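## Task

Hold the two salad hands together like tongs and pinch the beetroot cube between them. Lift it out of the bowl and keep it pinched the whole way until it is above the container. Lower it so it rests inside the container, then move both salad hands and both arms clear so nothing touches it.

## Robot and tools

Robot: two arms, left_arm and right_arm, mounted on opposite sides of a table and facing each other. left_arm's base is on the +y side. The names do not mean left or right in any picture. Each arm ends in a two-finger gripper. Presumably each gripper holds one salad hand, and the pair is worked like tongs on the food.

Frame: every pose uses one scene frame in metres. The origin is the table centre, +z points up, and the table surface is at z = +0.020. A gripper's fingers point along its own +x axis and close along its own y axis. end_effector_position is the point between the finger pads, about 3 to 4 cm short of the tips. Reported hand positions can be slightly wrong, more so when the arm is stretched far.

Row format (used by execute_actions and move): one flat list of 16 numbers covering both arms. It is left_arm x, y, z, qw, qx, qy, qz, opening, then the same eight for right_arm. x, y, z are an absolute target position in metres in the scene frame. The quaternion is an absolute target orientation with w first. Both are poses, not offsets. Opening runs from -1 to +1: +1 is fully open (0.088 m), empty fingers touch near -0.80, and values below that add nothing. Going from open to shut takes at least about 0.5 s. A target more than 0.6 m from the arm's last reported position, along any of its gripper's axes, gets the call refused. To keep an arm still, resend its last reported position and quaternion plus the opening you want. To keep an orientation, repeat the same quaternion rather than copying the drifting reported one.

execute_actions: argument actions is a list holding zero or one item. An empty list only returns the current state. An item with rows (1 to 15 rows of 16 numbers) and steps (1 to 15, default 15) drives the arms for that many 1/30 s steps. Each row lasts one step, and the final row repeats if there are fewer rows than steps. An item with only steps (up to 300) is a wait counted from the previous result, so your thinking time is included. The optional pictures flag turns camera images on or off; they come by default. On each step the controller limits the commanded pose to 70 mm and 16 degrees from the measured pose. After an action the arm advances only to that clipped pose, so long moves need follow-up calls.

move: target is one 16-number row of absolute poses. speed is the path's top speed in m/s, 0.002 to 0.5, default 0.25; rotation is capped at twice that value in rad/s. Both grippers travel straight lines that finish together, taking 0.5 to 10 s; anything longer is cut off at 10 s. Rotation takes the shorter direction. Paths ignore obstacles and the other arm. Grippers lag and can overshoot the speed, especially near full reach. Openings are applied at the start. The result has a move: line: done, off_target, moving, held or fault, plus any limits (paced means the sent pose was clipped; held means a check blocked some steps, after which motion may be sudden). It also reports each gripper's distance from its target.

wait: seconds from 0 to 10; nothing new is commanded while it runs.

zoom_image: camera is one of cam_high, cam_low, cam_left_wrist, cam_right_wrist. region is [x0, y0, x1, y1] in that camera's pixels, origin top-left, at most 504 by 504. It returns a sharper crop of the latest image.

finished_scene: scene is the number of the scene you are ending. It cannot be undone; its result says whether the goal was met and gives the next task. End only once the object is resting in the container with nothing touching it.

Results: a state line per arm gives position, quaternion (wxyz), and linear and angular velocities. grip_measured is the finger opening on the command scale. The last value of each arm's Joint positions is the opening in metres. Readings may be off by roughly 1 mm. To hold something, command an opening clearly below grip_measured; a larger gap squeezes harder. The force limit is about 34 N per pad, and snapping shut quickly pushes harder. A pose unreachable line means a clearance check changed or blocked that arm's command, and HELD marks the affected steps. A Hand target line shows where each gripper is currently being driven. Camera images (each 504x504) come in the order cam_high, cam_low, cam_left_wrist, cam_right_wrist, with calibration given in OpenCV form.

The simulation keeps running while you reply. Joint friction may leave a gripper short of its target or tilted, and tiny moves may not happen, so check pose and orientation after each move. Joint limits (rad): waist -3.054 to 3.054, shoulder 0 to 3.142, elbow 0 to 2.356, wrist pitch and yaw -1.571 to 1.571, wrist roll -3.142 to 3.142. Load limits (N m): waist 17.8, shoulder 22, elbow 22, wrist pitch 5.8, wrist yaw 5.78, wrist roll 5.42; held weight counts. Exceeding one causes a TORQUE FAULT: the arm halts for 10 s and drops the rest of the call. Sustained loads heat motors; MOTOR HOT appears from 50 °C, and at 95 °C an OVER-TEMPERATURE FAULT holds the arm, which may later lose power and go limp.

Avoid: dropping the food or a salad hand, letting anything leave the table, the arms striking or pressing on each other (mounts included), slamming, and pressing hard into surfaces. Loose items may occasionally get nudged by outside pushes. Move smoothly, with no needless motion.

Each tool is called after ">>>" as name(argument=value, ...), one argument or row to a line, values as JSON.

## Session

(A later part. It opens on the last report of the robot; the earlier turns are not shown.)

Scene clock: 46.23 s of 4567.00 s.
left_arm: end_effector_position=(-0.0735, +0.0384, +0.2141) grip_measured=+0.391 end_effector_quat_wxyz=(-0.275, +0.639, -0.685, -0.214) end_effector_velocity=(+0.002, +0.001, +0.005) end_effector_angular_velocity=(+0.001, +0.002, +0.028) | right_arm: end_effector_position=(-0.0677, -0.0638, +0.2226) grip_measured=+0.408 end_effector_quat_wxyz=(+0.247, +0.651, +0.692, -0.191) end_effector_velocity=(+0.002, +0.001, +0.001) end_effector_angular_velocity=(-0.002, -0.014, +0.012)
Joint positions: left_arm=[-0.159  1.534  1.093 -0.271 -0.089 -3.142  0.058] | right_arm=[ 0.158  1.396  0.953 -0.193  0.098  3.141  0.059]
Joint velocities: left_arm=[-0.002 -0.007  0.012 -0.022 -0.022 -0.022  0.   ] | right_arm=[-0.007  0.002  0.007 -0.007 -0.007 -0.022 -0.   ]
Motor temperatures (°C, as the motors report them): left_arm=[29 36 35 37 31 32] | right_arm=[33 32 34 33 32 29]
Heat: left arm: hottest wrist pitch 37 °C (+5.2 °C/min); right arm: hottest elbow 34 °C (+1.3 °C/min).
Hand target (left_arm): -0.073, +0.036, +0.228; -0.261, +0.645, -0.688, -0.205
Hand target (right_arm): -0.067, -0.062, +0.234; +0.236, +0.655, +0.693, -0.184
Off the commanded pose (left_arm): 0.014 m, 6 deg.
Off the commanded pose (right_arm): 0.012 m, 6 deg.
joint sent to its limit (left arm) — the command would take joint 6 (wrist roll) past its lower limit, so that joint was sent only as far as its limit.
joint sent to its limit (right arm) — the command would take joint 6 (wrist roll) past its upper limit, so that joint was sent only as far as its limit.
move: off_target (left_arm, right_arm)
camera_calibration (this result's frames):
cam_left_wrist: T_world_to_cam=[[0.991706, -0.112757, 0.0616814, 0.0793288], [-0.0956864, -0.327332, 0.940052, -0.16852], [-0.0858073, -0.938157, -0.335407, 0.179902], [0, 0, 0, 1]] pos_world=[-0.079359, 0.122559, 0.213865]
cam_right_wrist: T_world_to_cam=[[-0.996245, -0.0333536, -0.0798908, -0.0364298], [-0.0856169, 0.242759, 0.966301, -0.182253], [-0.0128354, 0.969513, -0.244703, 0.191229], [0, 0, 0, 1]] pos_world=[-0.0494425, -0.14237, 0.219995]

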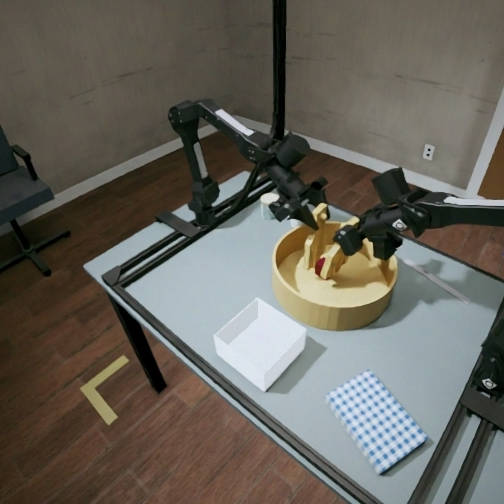

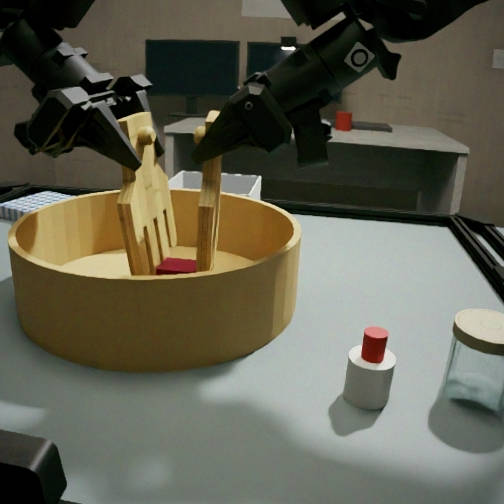

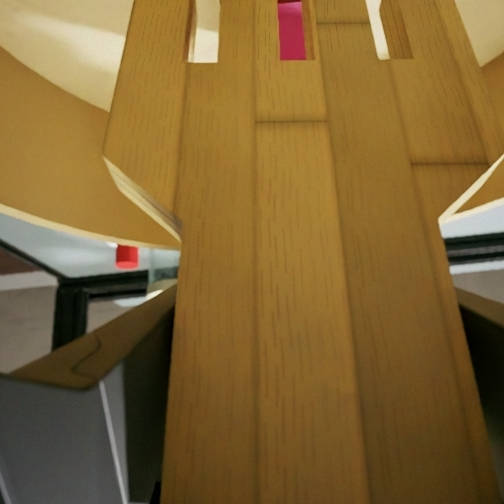

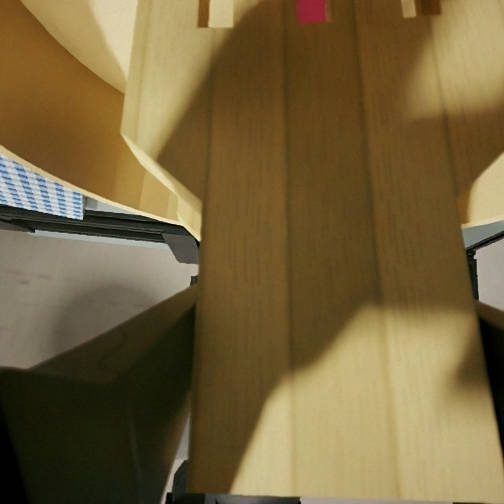

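>>> move(
  target=[-0.073,0.072,0.215,0.201,-0.678,0.678,0.201,-1, -0.067,-0.108,0.22,-0.153,-0.69,-0.69,0.153,-1],
  speed=0.08,
)

>>> move(
  target=[-0.073,0.068,0.186,0.201,-0.678,0.678,0.201,-1, -0.067,-0.104,0.19,-0.153,-0.69,-0.69,0.153,-1],
  speed=0.05,
)

>>> move(
  target=[-0.073,0.052,0.185,0.201,-0.678,0.678,0.201,-1, -0.067,-0.088,0.188,-0.153,-0.69,-0.69,0.153,-1],
  speed=0.03,
)

>>> zoom_image(
  camera="cam_high",
  region=[270, 200, 380, 310],
)

Scene clock: 48.47 s of 4567.00 s.
left_arm: end_effector_position=(-0.0726, +0.0698, +0.2122) grip_measured=+0.391 end_effector_quat_wxyz=(-0.232, +0.655, -0.698, -0.172) end_effector_velocity=(+0.003, +0.002, -0.001) end_effector_angular_velocity=(-0.014, -0.004, +0.020) | right_arm: end_effector_position=(-0.0665, -0.1068, +0.2169) grip_measured=+0.407 end_effector_quat_wxyz=(+0.182, +0.673, +0.705, -0.128) end_effector_velocity=(-0.001, -0.002, +0.003) end_effector_angular_velocity=(+0.032, -0.004, +0.004)
Joint positions: left_arm=[-0.18   1.37   0.852 -0.067 -0.117 -3.142  0.058] | right_arm=[0.195 1.17  0.628 0.093 0.15  3.141 0.059]
Joint velocities: left_arm=[-0.002 -0.012 -0.022  0.022 -0.022 -0.007  0.   ] | right_arm=[ 0.007 -0.017 -0.022  0.037  0.007 -0.007 -0.   ]
Motor temperatures (°C, as the motors report them): left_arm=[29 37 36 37 31 32] | right_arm=[33 32 35 33 32 29]
Heat: left arm: hottest shoulder 37 °C (+5.0 °C/min); right arm: hottest elbow 35 °C (+2.5 °C/min).
Hand target (left_arm): -0.073, +0.072, +0.215; -0.227, +0.658, -0.698, -0.167
Hand target (right_arm): -0.067, -0.108, +0.220; +0.175, +0.676, +0.706, -0.123
Off the commanded pose (left_arm): 0.004 m, 6 deg.
Off the commanded pose (right_arm): 0.003 m, 5 deg.
joint sent to its limit (left arm) — the command would take joint 6 (wrist roll) past its lower limit, so that joint was sent only as far as its limit.
joint sent to its limit (right arm) — the command would take joint 6 (wrist roll) past its upper limit, so that joint was sent only as far as its limit.
move: off_target (left_arm, right_arm)
camera_calibration (this result's frames):
cam_left_wrist: T_world_to_cam=[[0.992139, -0.103357, 0.0705477, 0.0796045], [-0.0906606, -0.20508, 0.974537, -0.171928], [-0.0862577, -0.973272, -0.212839, 0.185179], [0, 0, 0, 1]] pos_world=[-0.0785928, 0.153198, 0.201348]
cam_right_wrist: T_world_to_cam=[[-0.996914, -0.0115658, -0.0776506, -0.0353639], [-0.0781893, 0.0573531, 0.995287, -0.191753], [-0.00705782, 0.998287, -0.0580804, 0.194513], [0, 0, 0, 1]] pos_world=[-0.0488749, -0.183591, 0.1994]

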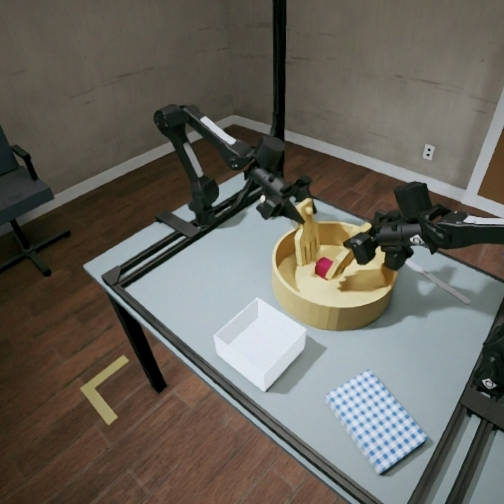

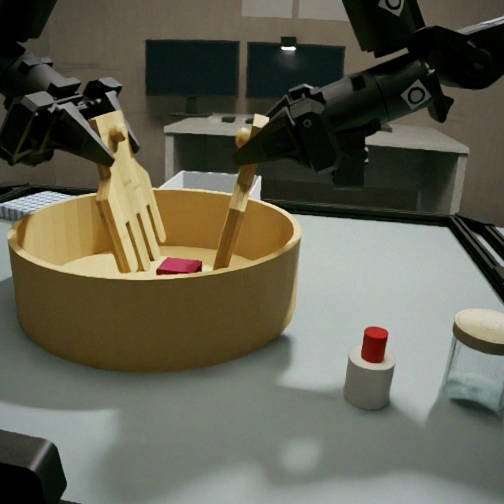

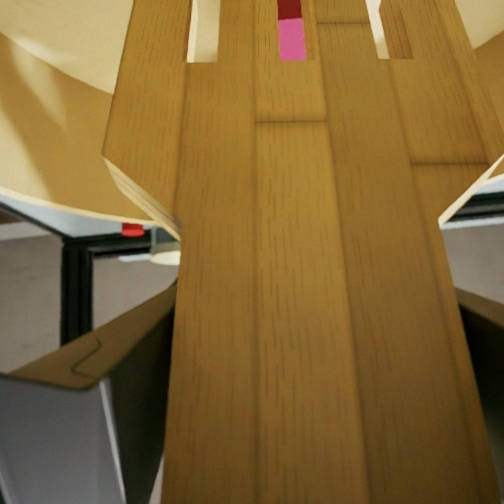

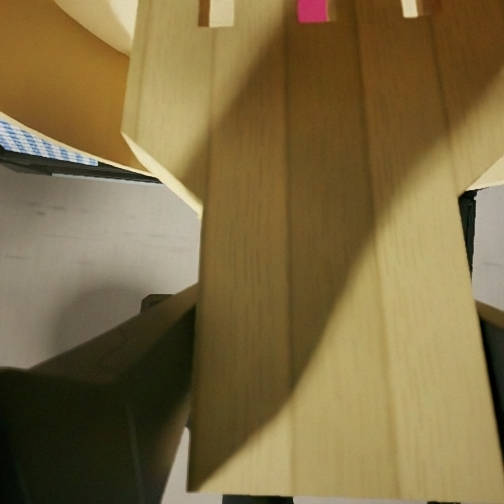

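Scene clock: 49.80 s of 4567.00 s.
left_arm: end_effector_position=(-0.0728, +0.0674, +0.1899) grip_measured=+0.391 end_effector_quat_wxyz=(-0.225, +0.658, -0.699, -0.166) end_effector_velocity=(-0.002, -0.001, +0.002) end_effector_angular_velocity=(-0.016, +0.013, -0.005) | right_arm: end_effector_position=(-0.0670, -0.1044, +0.1906) grip_measured=+0.407 end_effector_quat_wxyz=(+0.177, +0.675, +0.706, -0.124) end_effector_velocity=(+0.002, -0.000, -0.002) end_effector_angular_velocity=(+0.008, -0.008, -0.006)
Joint positions: left_arm=[-0.18   1.407  0.774  0.067 -0.118 -3.142  0.058] | right_arm=[0.195 1.231 0.541 0.254 0.15  3.141 0.059]
Joint velocities: left_arm=[-0.002 -0.002 -0.007  0.022  0.007 -0.007  0.   ] | right_arm=[-0.002  0.002 -0.012  0.022  0.007 -0.007 -0.   ]
Motor temperatures (°C, as the motors report them): left_arm=[29 37 36 38 31 32] | right_arm=[33 32 35 34 32 29]
Heat: left arm: hottest wrist pitch 38 °C (+6.0 °C/min); right arm: hottest elbow 35 °C (+2.4 °C/min).
Hand target (left_arm): -0.073, +0.068, +0.186; -0.226, +0.659, -0.698, -0.167
Hand target (right_arm): -0.067, -0.104, +0.190; +0.175, +0.676, +0.705, -0.123
Off the commanded pose (left_arm): 0.004 m, 6 deg.
Off the commanded pose (right_arm): 0.001 m, 5 deg.
joint sent to its limit (left arm) — the command would take joint 6 (wrist roll) past its lower limit, so that joint was sent only as far as its limit.
joint sent to its limit (right arm) — the command would take joint 6 (wrist roll) past its upper limit, so that joint was sent only as far as its limit.
move: off_target (left_arm, right_arm)
camera_calibration (this result's frames):
cam_left_wrist: T_world_to_cam=[[0.992442, -0.100811, 0.0699645, 0.0810944], [-0.0880108, -0.187458, 0.978322, -0.152356], [-0.0855104, -0.977086, -0.194914, 0.175016], [0, 0, 0, 1]] pos_world=[-0.0789248, 0.150621, 0.177492]
cam_right_wrist: T_world_to_cam=[[-0.997098, -0.0102457, -0.075438, -0.038096], [-0.0758231, 0.0446793, 0.99612, -0.167096], [-0.00683542, 0.998949, -0.0453265, 0.188202], [0, 0, 0, 1]] pos_world=[-0.0493688, -0.180929, 0.172104]

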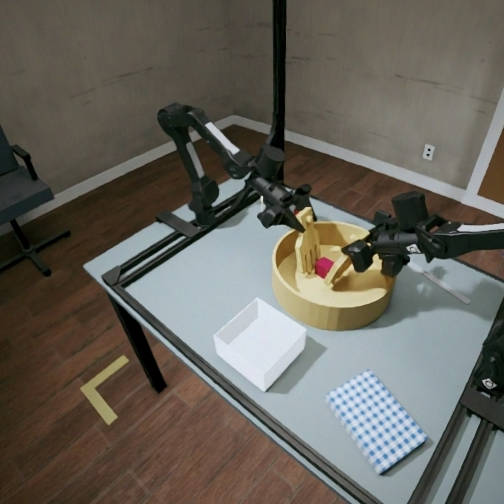

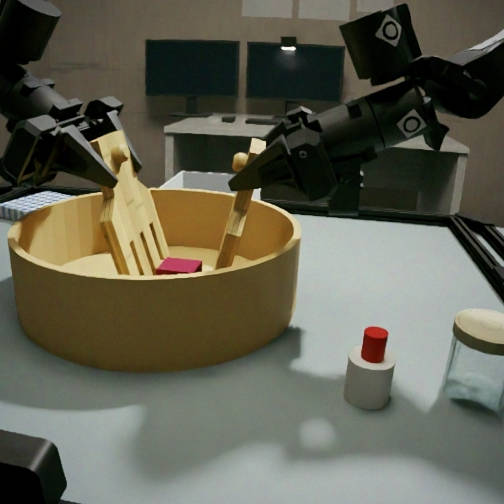

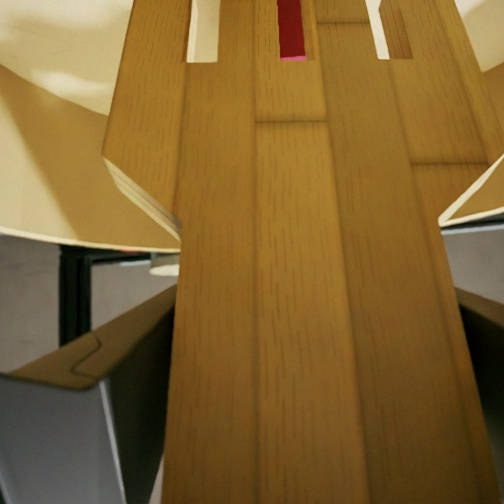

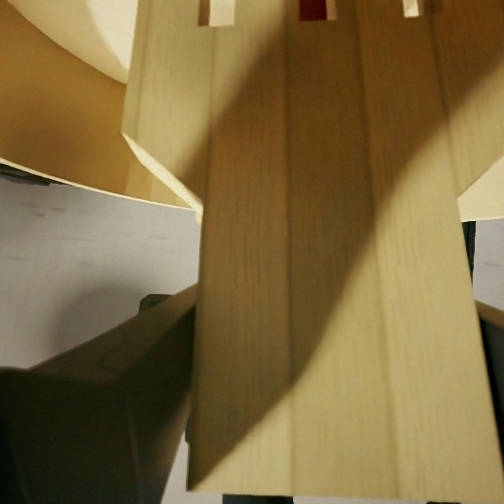

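Scene clock: 51.73 s of 4567.00 s.
left_arm: end_effector_position=(-0.0733, +0.0573, +0.1825) grip_measured=+0.391 end_effector_quat_wxyz=(-0.229, +0.658, -0.697, -0.170) end_effector_velocity=(+0.003, +0.002, -0.004) end_effector_angular_velocity=(+0.020, +0.003, +0.028) | right_arm: end_effector_position=(-0.0672, -0.0909, +0.1871) grip_measured=+0.407 end_effector_quat_wxyz=(+0.176, +0.677, +0.704, -0.124) end_effector_velocity=(-0.000, +0.000, -0.005) end_effector_angular_velocity=(-0.017, -0.020, +0.013)
Joint positions: left_arm=[-0.176  1.463  0.799  0.085 -0.118 -3.142  0.058] | right_arm=[0.189 1.303 0.571 0.299 0.15  3.141 0.059]
Joint velocities: left_arm=[-0.002  0.002  0.002 -0.022 -0.022 -0.022 -0.   ] | right_arm=[-0.002  0.012  0.002 -0.007 -0.007 -0.022 -0.   ]
Motor temperatures (°C, as the motors report them): left_arm=[29 37 36 38 31 32] | right_arm=[33 32 35 34 32 29]
Heat: left arm: hottest wrist pitch 38 °C (+5.8 °C/min); right arm: hottest elbow 35 °C (+2.3 °C/min).
Hand target (left_arm): -0.073, +0.052, +0.185; -0.225, +0.660, -0.697, -0.169
Hand target (right_arm): -0.067, -0.088, +0.188; +0.174, +0.678, +0.703, -0.125
Off the commanded pose (left_arm): 0.006 m, 6 deg.
Off the commanded pose (right_arm): 0.003 m, 5 deg.
joint sent to its limit (left arm) — the command would take joint 6 (wrist roll) past its lower limit, so that joint was sent only as far as its limit.
joint sent to its limit (right arm) — the command would take joint 6 (wrist roll) past its upper limit, so that joint was sent only as far as its limit.
move: off_target (left_arm, right_arm)
camera_calibration (this result's frames):
cam_left_wrist: T_world_to_cam=[[0.992632, -0.0982498, 0.0709145, 0.0807155], [-0.0894589, -0.199502, 0.975805, -0.146034], [-0.0817251, -0.97496, -0.206821, 0.165946], [0, 0, 0, 1]] pos_world=[-0.0796229, 0.140587, 0.171098]
cam_right_wrist: T_world_to_cam=[[-0.99717, -0.00363826, -0.0750877, -0.0379281], [-0.0751749, 0.0433039, 0.99623, -0.164297], [-0.000372956, 0.999055, -0.0434548, 0.174645], [0, 0, 0, 1]] pos_world=[-0.0501066, -0.167503, 0.168419]

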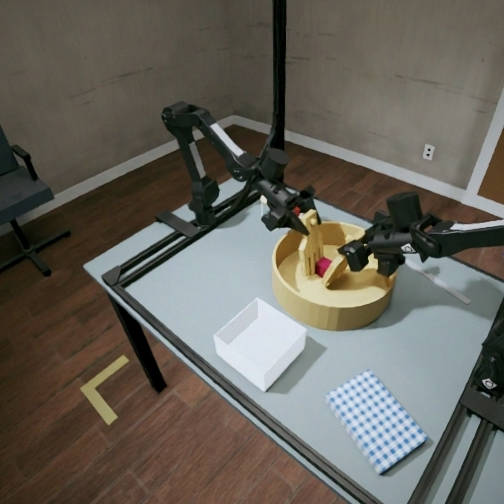

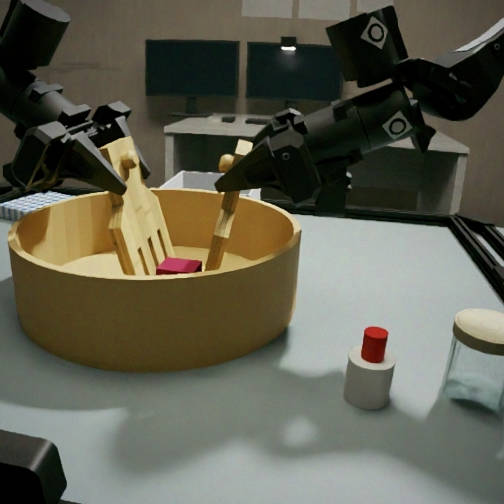

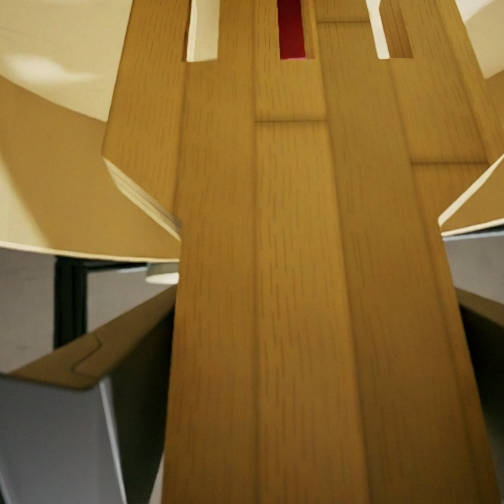

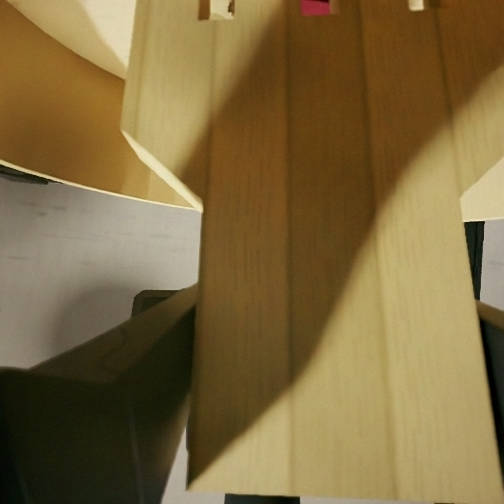

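Region (270, 200, 380, 310) of cam_high's 504x504 image, scaled by 4.582, with more detail than that image has.

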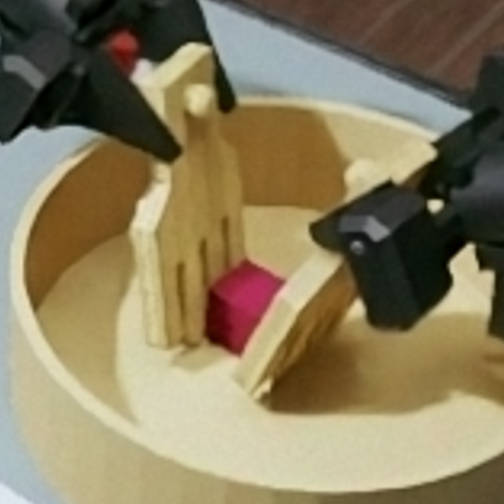

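>>> move(
  target=[-0.073,0.044,0.222,0.201,-0.678,0.678,0.201,-1, -0.067,-0.078,0.226,-0.153,-0.69,-0.69,0.153,-1],
  speed=0.03,
)

Scene clock: 54.10 s of 4567.00 s.
left_arm: end_effector_position=(-0.0733, +0.0486, +0.2085) grip_measured=+0.391 end_effector_quat_wxyz=(-0.239, +0.656, -0.693, -0.178) end_effector_velocity=(-0.000, -0.001, +0.005) end_effector_angular_velocity=(-0.008, +0.003, +0.008) | right_arm: end_effector_position=(-0.0671, -0.0813, +0.2118) grip_measured=+0.406 end_effector_quat_wxyz=(+0.189, +0.675, +0.701, -0.135) end_effector_velocity=(-0.000, -0.001, +0.001) end_effector_angular_velocity=(-0.009, +0.002, +0.016)
Joint positions: left_arm=[-0.172  1.465  0.93  -0.071 -0.117 -3.142  0.058] | right_arm=[0.181 1.296 0.704 0.124 0.143 3.141 0.059]
Joint velocities: left_arm=[-0.002 -0.002  0.012 -0.007 -0.007 -0.007 -0.   ] | right_arm=[-0.007 -0.007  0.007 -0.022 -0.022 -0.007 -0.   ]
Motor temperatures (°C, as the motors report them): left_arm=[29 37 36 38 31 32] | right_arm=[33 32 35 34 32 29]
Heat: left arm: hottest wrist pitch 38 °C (+5.5 °C/min); right arm: hottest elbow 35 °C (+2.2 °C/min).
Hand target (left_arm): -0.073, +0.044, +0.222; -0.224, +0.660, -0.697, -0.170
Hand target (right_arm): -0.067, -0.078, +0.226; +0.173, +0.678, +0.704, -0.126
Off the commanded pose (left_arm): 0.014 m, 6 deg.
Off the commanded pose (right_arm): 0.015 m, 5 deg.
joint sent to its limit (left arm) — the command would take joint 6 (wrist roll) past its lower limit, so that joint was sent only as far as its limit.
joint sent to its limit (right arm) — the command would take joint 6 (wrist roll) past its upper limit, so that joint was sent only as far as its limit.
move: off_target (left_arm, right_arm)
camera_calibration (this result's frames):
cam_left_wrist: T_world_to_cam=[[0.992696, -0.0969922, 0.0717504, 0.0778145], [-0.0921066, -0.225162, 0.969958, -0.170846], [-0.0779228, -0.969482, -0.232451, 0.168181], [0, 0, 0, 1]] pos_world=[-0.079877, 0.132127, 0.199224]
cam_right_wrist: T_world_to_cam=[[-0.996895, -0.00454273, -0.0786154, -0.0352234], [-0.0787295, 0.0782874, 0.993817, -0.186232], [0.00163995, 0.99692, -0.0784019, 0.173489], [0, 0, 0, 1]] pos_world=[-0.0500605, -0.158535, 0.195913]

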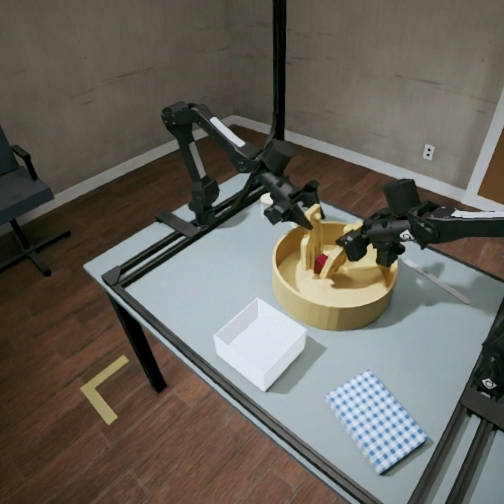

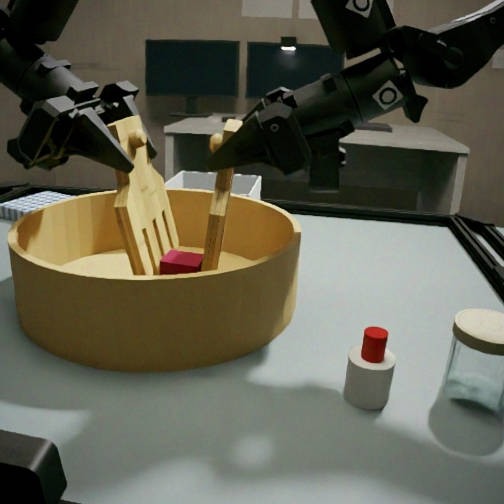

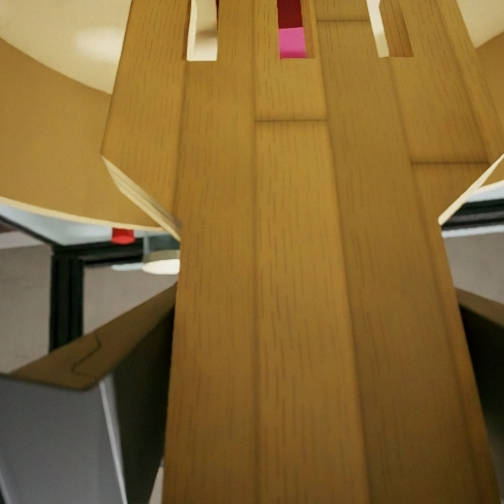

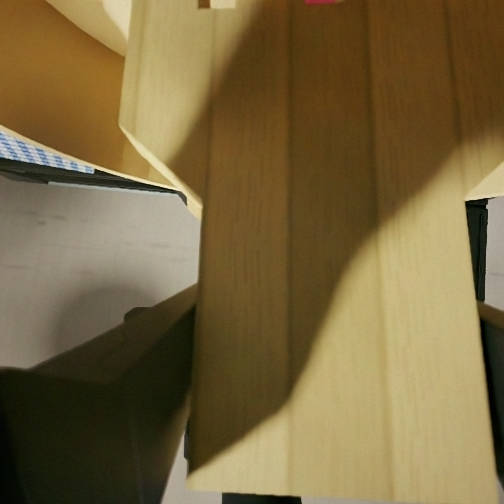

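>>> move(
  target=[-0.073,0.05,0.198,0.201,-0.678,0.678,0.201,-1, -0.067,-0.084,0.2,-0.153,-0.69,-0.69,0.153,-1],
  speed=0.03,
)

>>> move(
  target=[-0.073,0.066,0.176,0.201,-0.678,0.678,0.201,-1, -0.067,-0.112,0.18,-0.117,-0.697,-0.697,0.117,-1],
  speed=0.04,
)

>>> move(
  target=[-0.073,0.046,0.192,0.201,-0.678,0.678,0.201,-1, -0.067,-0.084,0.196,-0.117,-0.697,-0.697,0.117,-1],
  speed=0.03,
)

Scene clock: 62.10 s of 4567.00 s.
left_arm: end_effector_position=(-0.0725, +0.0495, +0.1997) grip_measured=+0.391 end_effector_quat_wxyz=(-0.226, +0.660, -0.696, -0.169) end_effector_velocity=(+0.000, +0.002, -0.003) end_effector_angular_velocity=(+0.002, +0.014, +0.016) | right_arm: end_effector_position=(-0.0664, -0.0844, +0.2002) grip_measured=+0.405 end_effector_quat_wxyz=(+0.176, +0.677, +0.703, -0.127) end_effector_velocity=(+0.000, -0.001, -0.002) end_effector_angular_velocity=(+0.007, -0.016, +0.013)
Joint positions: left_arm=[-0.171  1.465  0.87   0.022 -0.117 -3.142  0.058] | right_arm=[0.181 1.301 0.631 0.233 0.142 3.142 0.059]
Joint velocities: left_arm=[-0.002 -0.002 -0.012  0.007 -0.007 -0.022 -0.001] | right_arm=[-0.002 -0.002 -0.017  0.022 -0.007 -0.022 -0.   ]
Motor temperatures (°C, as the motors report them): left_arm=[29 38 38 39 31 32] | right_arm=[33 33 36 36 32 29]
Heat: left arm: hottest wrist pitch 39 °C (+6.1 °C/min); right arm: hottest elbow 36 °C (+3.0 °C/min).
Hand target (left_arm): -0.073, +0.050, +0.198; -0.225, +0.660, -0.696, -0.169
Hand target (right_arm): -0.067, -0.084, +0.200; +0.174, +0.678, +0.703, -0.125
Off the commanded pose (left_arm): 0.002 m, 5 deg.
Off the commanded pose (right_arm): 0.001 m, 5 deg.
joint sent to its limit (left arm) — the command would take joint 6 (wrist roll) past its lower limit, so that joint was sent only as far as its limit.
joint sent to its limit (right arm) — the command would take joint 6 (wrist roll) past its upper limit, so that joint was sent only as far as its limit.
move: off_target (left_arm, right_arm)
camera_calibration (this result's frames):
cam_left_wrist: T_world_to_cam=[[0.993226, -0.0932496, 0.0693276, 0.078076], [-0.0864662, -0.194558, 0.977073, -0.164642], [-0.0776234, -0.976449, -0.201303, 0.161247], [0, 0, 0, 1]] pos_world=[-0.0792666, 0.132698, 0.187914]
cam_right_wrist: T_world_to_cam=[[-0.997382, -0.00232909, -0.0722732, -0.0365751], [-0.0723019, 0.0477573, 0.996239, -0.17702], [0.00113124, 0.998856, -0.0478006, 0.169709], [0, 0, 0, 1]] pos_world=[-0.0494702, -0.161146, 0.181823]

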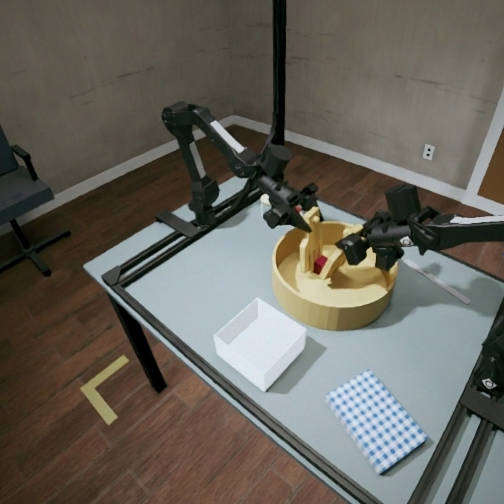

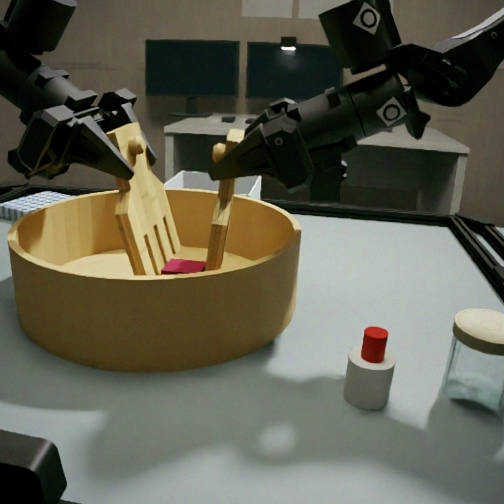

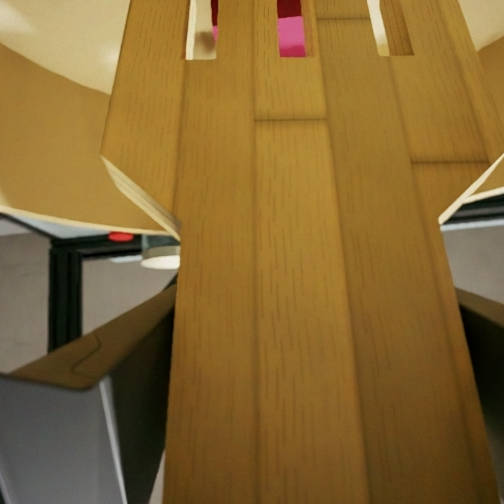

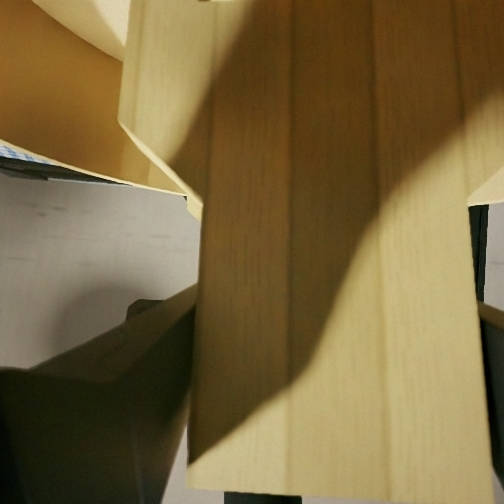

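Scene clock: 63.97 s of 4567.00 s.
left_arm: end_effector_position=(-0.0718, +0.0615, +0.1813) grip_measured=+0.391 end_effector_quat_wxyz=(-0.222, +0.661, -0.698, -0.164) end_effector_velocity=(-0.002, -0.001, +0.005) end_effector_angular_velocity=(-0.032, +0.008, +0.003) | right_arm: end_effector_position=(-0.0658, -0.1091, +0.1836) grip_measured=+0.405 end_effector_quat_wxyz=(+0.134, +0.690, +0.706, -0.089) end_effector_velocity=(+0.001, -0.003, -0.003) end_effector_angular_velocity=(+0.013, -0.011, -0.011)
Joint positions: left_arm=[-0.176  1.445  0.762  0.125 -0.123 -3.142  0.058] | right_arm=[0.21  1.25  0.416 0.512 0.187 3.142 0.059]
Joint velocities: left_arm=[-0.007 -0.007 -0.012  0.037 -0.007 -0.007 -0.   ] | right_arm=[ 0.007 -0.002 -0.027  0.037  0.022 -0.007 -0.   ]
Motor temperatures (°C, as the motors report them): left_arm=[29 38 38 40 31 32] | right_arm=[33 33 36 36 32 29]
Heat: left arm: hottest wrist pitch 40 °C (+6.0 °C/min); right arm: hottest elbow 36 °C (+3.0 °C/min).
Hand target (left_arm): -0.073, +0.066, +0.176; -0.227, +0.659, -0.697, -0.167
Hand target (right_arm): -0.067, -0.112, +0.180; +0.135, +0.688, +0.707, -0.090
Off the commanded pose (left_arm): 0.007 m, 6 deg.
Off the commanded pose (right_arm): 0.005 m, 4 deg.
joint sent to its limit (left arm) — the command would take joint 6 (wrist roll) past its lower limit, so that joint was sent only as far as its limit.
joint sent to its limit (right arm) — the command would take joint 6 (wrist roll) past its upper limit, so that joint was sent only as far as its limit.
move: off_target (left_arm, right_arm)
camera_calibration (this result's frames):
cam_left_wrist: T_world_to_cam=[[0.993122, -0.0927707, 0.0714245, 0.0793817], [-0.0872786, -0.179985, 0.97979, -0.145681], [-0.0780405, -0.979285, -0.186844, 0.166864], [0, 0, 0, 1]] pos_world=[-0.0785284, 0.144552, 0.168245]
cam_right_wrist: T_world_to_cam=[[-0.99771, 0.0173862, -0.0653605, -0.036336], [-0.0663848, -0.0669102, 0.995548, -0.17131], [0.0129355, 0.997608, 0.0679112, 0.172963], [0, 0, 0, 1]] pos_world=[-0.0498625, -0.183379, 0.156426]

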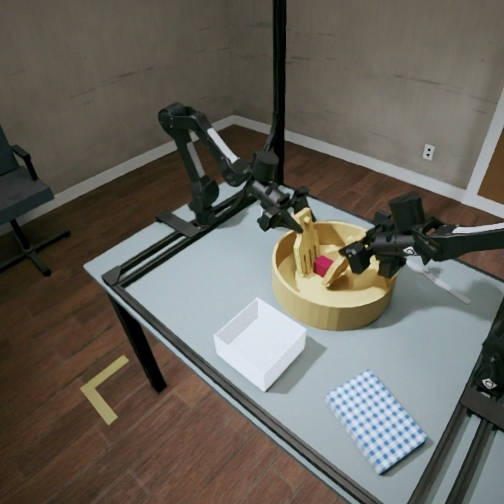

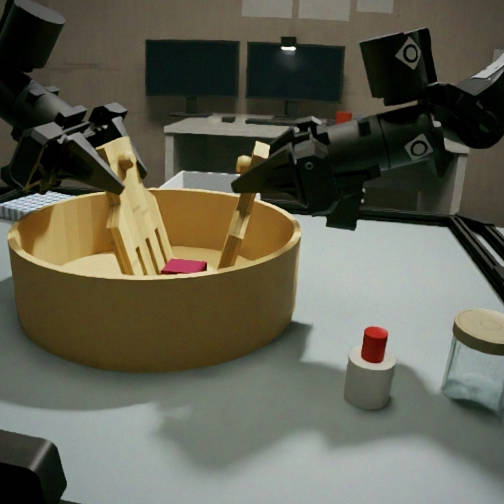

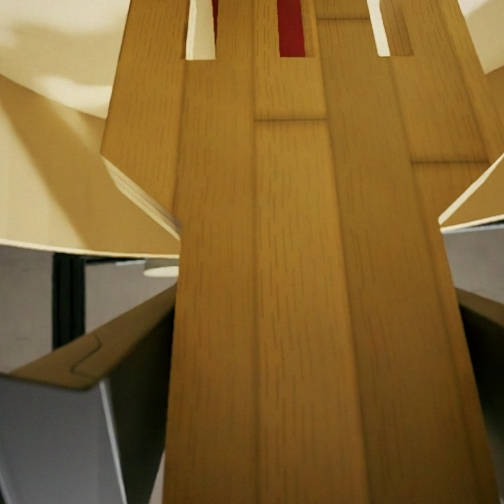

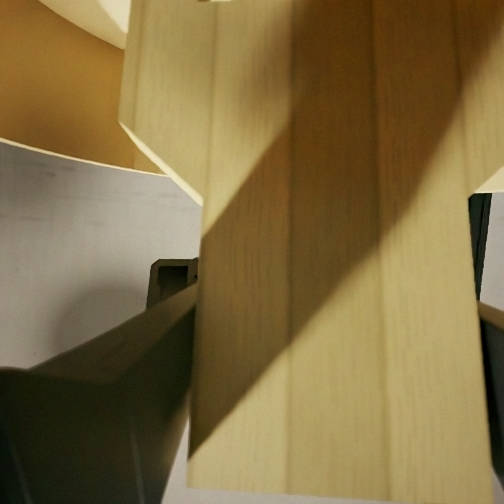

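Scene clock: 65.83 s of 4567.00 s.
left_arm: end_effector_position=(-0.0726, +0.0520, +0.1847) grip_measured=+0.391 end_effector_quat_wxyz=(-0.233, +0.659, -0.694, -0.174) end_effector_velocity=(-0.003, -0.002, +0.003) end_effector_angular_velocity=(-0.011, +0.012, -0.004) | right_arm: end_effector_position=(-0.0667, -0.0889, +0.1875) grip_measured=+0.405 end_effector_quat_wxyz=(+0.144, +0.688, +0.705, -0.099) end_effector_velocity=(-0.000, +0.001, -0.002) end_effector_angular_velocity=(-0.017, -0.008, +0.007)
Joint positions: left_arm=[-0.173  1.482  0.834  0.058 -0.121 -3.142  0.058] | right_arm=[0.195 1.326 0.511 0.465 0.171 3.142 0.059]
Joint velocities: left_arm=[-0.002  0.002  0.007  0.007  0.007 -0.007 -0.   ] | right_arm=[-0.002  0.007  0.012 -0.022 -0.007 -0.007 -0.   ]
Motor temperatures (°C, as the motors report them): left_arm=[29 38 38 40 31 32] | right_arm=[33 33 36 36 32 29]
Heat: left arm: hottest wrist pitch 40 °C (+6.0 °C/min); right arm: hottest elbow 36 °C (+3.0 °C/min).
Hand target (left_arm): -0.073, +0.046, +0.192; -0.224, +0.660, -0.696, -0.169
Hand target (right_arm): -0.067, -0.084, +0.196; +0.134, +0.689, +0.706, -0.094
Off the commanded pose (left_arm): 0.009 m, 6 deg.
Off the commanded pose (right_arm): 0.010 m, 4 deg.
joint sent to its limit (left arm) — the command would take joint 6 (wrist roll) past its lower limit, so that joint was sent only as far as its limit.
joint sent to its limit (right arm) — the command would take joint 6 (wrist roll) past its upper limit, so that joint was sent only as far as its limit.
move: off_target (left_arm, right_arm)
camera_calibration (this result's frames):
cam_left_wrist: T_world_to_cam=[[0.992919, -0.093912, 0.0727459, 0.0788319], [-0.0912394, -0.210748, 0.973273, -0.148278], [-0.076071, -0.973019, -0.217824, 0.163615], [0, 0, 0, 1]] pos_world=[-0.0793561, 0.135354, 0.17422]
cam_right_wrist: T_world_to_cam=[[-0.997666, 0.0160137, -0.0663798, -0.0372691], [-0.0669565, -0.0386645, 0.997006, -0.17162], [0.0133992, 0.999124, 0.0396465, 0.158002], [0, 0, 0, 1]] pos_world=[-0.0507902, -0.163902, 0.162368]

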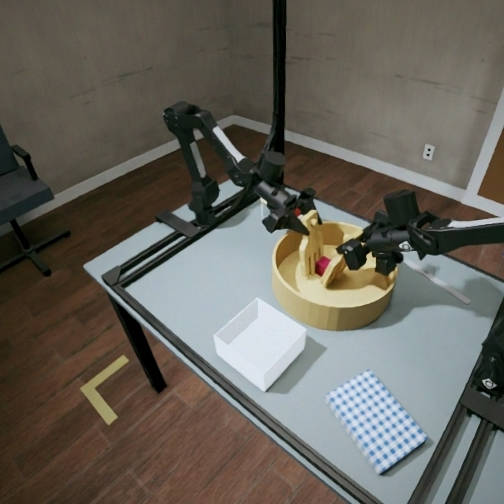

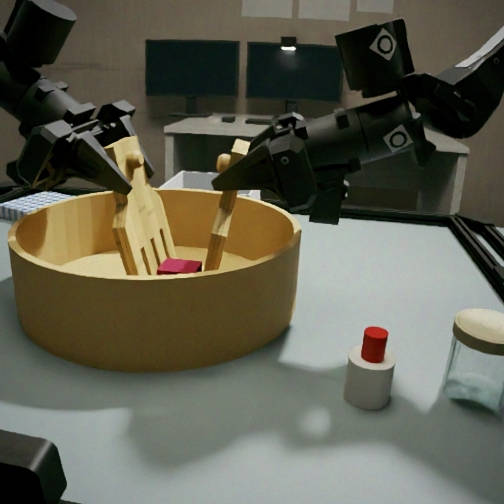

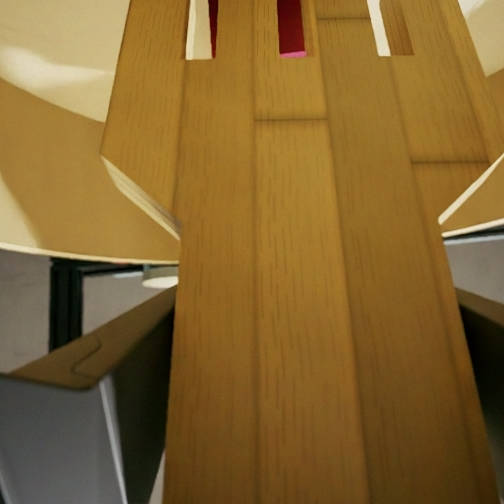

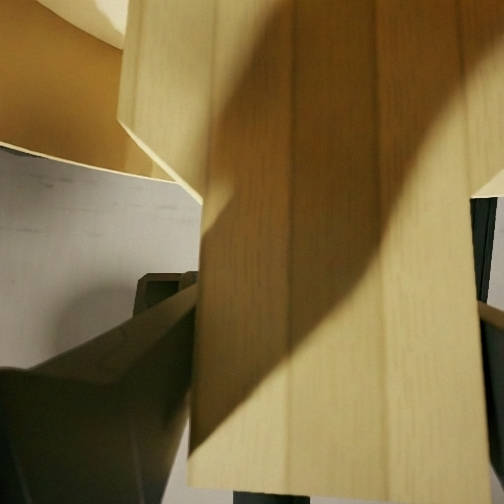

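>>> move(
  target=[-0.073,0.041,0.194,0.201,-0.678,0.678,0.201,-1, -0.067,-0.078,0.198,-0.117,-0.697,-0.697,0.117,-1],
  speed=0.02,
)

>>> move(
  target=[-0.073,0.036,0.24,0.201,-0.678,0.678,0.201,-1, -0.067,-0.073,0.244,-0.117,-0.697,-0.697,0.117,-1],
  speed=0.03,
)

Scene clock: 69.17 s of 4567.00 s.
left_arm: end_effector_position=(-0.0730, +0.0473, +0.1853) grip_measured=+0.391 end_effector_quat_wxyz=(-0.235, +0.657, -0.694, -0.176) end_effector_velocity=(-0.000, -0.001, +0.001) end_effector_angular_velocity=(-0.008, -0.009, -0.000) | right_arm: end_effector_position=(-0.0669, -0.0830, +0.1888) grip_measured=+0.404 end_effector_quat_wxyz=(+0.145, +0.688, +0.704, -0.100) end_effector_velocity=(+0.001, +0.001, +0.002) end_effector_angular_velocity=(+0.007, -0.003, +0.002)
Joint positions: left_arm=[-0.171  1.5    0.857  0.047 -0.117 -3.142  0.058] | right_arm=[0.191 1.348 0.536 0.458 0.167 3.142 0.059]
Joint velocities: left_arm=[-0.002  0.002  0.002  0.007 -0.007  0.007 -0.   ] | right_arm=[-0.007  0.002  0.002  0.007 -0.007 -0.007  0.   ]
Motor temperatures (°C, as the motors report them): left_arm=[29 38 38 40 31 32] | right_arm=[33 32 37 36 32 29]
Heat: left arm: hottest wrist pitch 40 °C (+6.1 °C/min); right arm: hottest elbow 37 °C (+4.1 °C/min).
Hand target (left_arm): -0.073, +0.041, +0.194; -0.224, +0.661, -0.696, -0.170
Hand target (right_arm): -0.067, -0.078, +0.198; +0.133, +0.690, +0.706, -0.094
Off the commanded pose (left_arm): 0.011 m, 6 deg.
Off the commanded pose (right_arm): 0.011 m, 4 deg.
joint sent to its limit (left arm) — the command would take joint 6 (wrist roll) past its lower limit, so that joint was sent only as far as its limit.
joint sent to its limit (right arm) — the command would take joint 6 (wrist roll) past its upper limit, so that joint was sent only as far as its limit.
move: off_target (left_arm, right_arm)
camera_calibration (this result's frames):
cam_left_wrist: T_world_to_cam=[[0.992922, -0.0951851, 0.0710369, 0.0791538], [-0.0902731, -0.216142, 0.97218, -0.14936], [-0.077183, -0.971711, -0.223204, 0.160083], [0, 0, 0, 1]] pos_world=[-0.079721, 0.130806, 0.175313]
cam_right_wrist: T_world_to_cam=[[-0.997726, 0.015671, -0.065549, -0.037704], [-0.0660644, -0.0350095, 0.997201, -0.172399], [0.0133323, 0.999264, 0.0359652, 0.152796], [0, 0, 0, 1]] pos_world=[-0.0510449, -0.158129, 0.16395]

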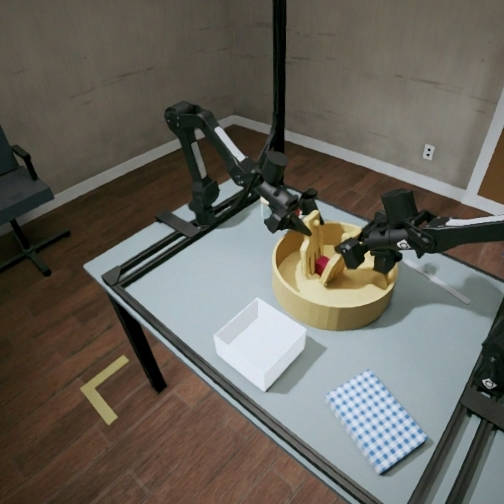

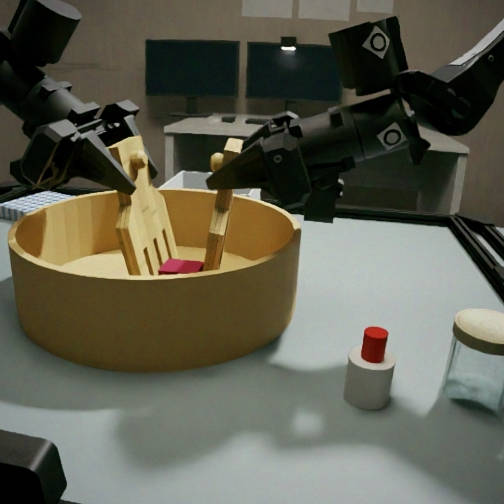

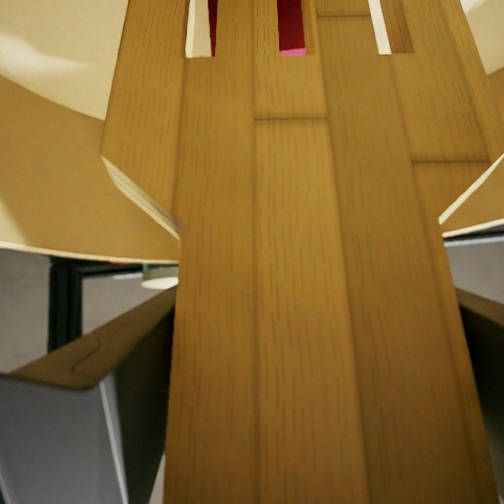

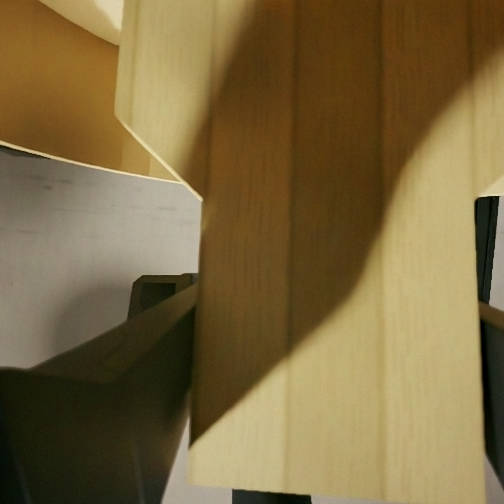

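Scene clock: 71.43 s of 4567.00 s.
left_arm: end_effector_position=(-0.0734, +0.0398, +0.2213) grip_measured=+0.392 end_effector_quat_wxyz=(-0.243, +0.655, -0.691, -0.183) end_effector_velocity=(+0.000, -0.000, +0.003) end_effector_angular_velocity=(-0.003, +0.002, +0.008) | right_arm: end_effector_position=(-0.0676, -0.0755, +0.2300) grip_measured=+0.403 end_effector_quat_wxyz=(+0.148, +0.687, +0.704, -0.104) end_effector_velocity=(-0.000, +0.001, +0.003) end_effector_angular_velocity=(+0.002, -0.004, +0.007)
Joint positions: left_arm=[-0.168  1.489  1.015 -0.146 -0.113 -3.142  0.058] | right_arm=[0.187 1.287 0.687 0.236 0.162 3.142 0.059]
Joint velocities: left_arm=[-0.002 -0.002  0.007 -0.007 -0.007 -0.007 -0.   ] | right_arm=[-0.002 -0.002  0.007 -0.007 -0.007 -0.007  0.   ]
Motor temperatures (°C, as the motors report them): left_arm=[29 38 39 40 31 32] | right_arm=[33 33 37 37 32 29]
Heat: left arm: hottest wrist pitch 40 °C (+6.1 °C/min); right arm: hottest elbow 37 °C (+4.0 °C/min).
Hand target (left_arm): -0.073, +0.036, +0.240; -0.224, +0.661, -0.696, -0.171
Hand target (right_arm): -0.067, -0.073, +0.244; +0.133, +0.690, +0.706, -0.094
Off the commanded pose (left_arm): 0.019 m, 6 deg.
Off the commanded pose (right_arm): 0.014 m, 4 deg.
joint sent to its limit (left arm) — the command would take joint 6 (wrist roll) past its lower limit, so that joint was sent only as far as its limit.
joint sent to its limit (right arm) — the command would take joint 6 (wrist roll) past its upper limit, so that joint was sent only as far as its limit.
move: off_target (left_arm, right_arm)
camera_calibration (this result's frames):
cam_left_wrist: T_world_to_cam=[[0.992835, -0.0962525, 0.0708119, 0.0763183], [-0.0921234, -0.239119, 0.96661, -0.183968], [-0.0761062, -0.966208, -0.246272, 0.165761], [0, 0, 0, 1]] pos_world=[-0.0801038, 0.123516, 0.213244]
cam_right_wrist: T_world_to_cam=[[-0.997719, 0.0141332, -0.0660038, -0.035848], [-0.0663333, -0.0242743, 0.997502, -0.212582], [0.0124957, 0.999605, 0.0251565, 0.146216], [0, 0, 0, 1]] pos_world=[-0.0516945, -0.150812, 0.206007]

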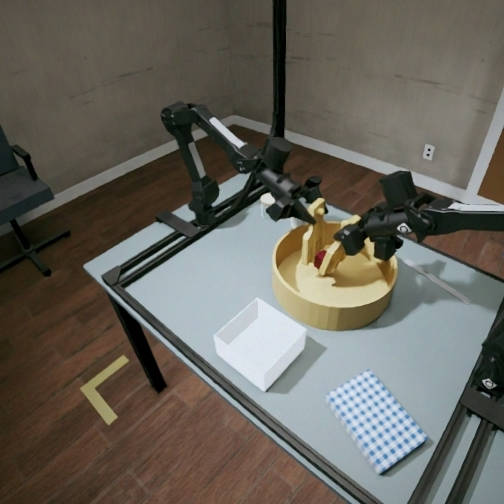

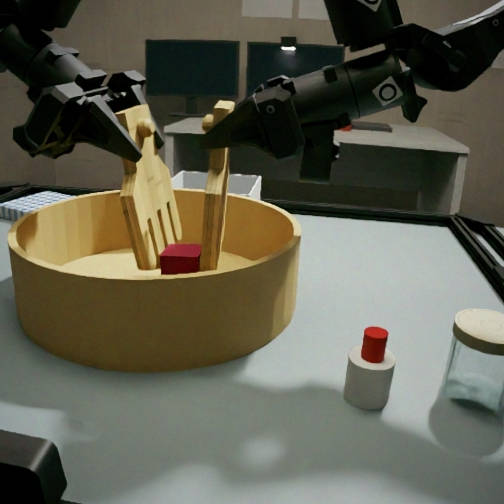

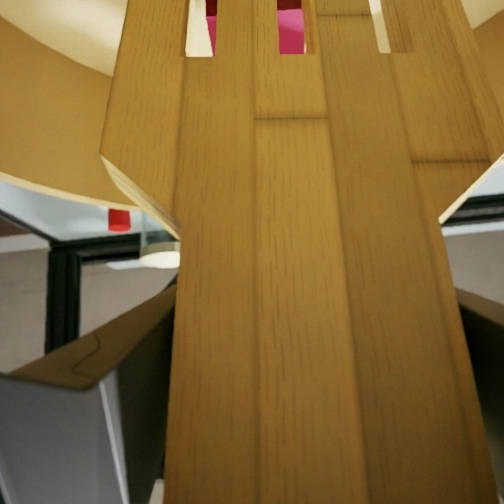

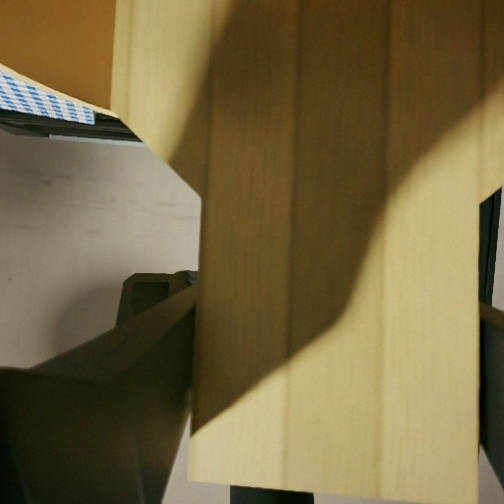

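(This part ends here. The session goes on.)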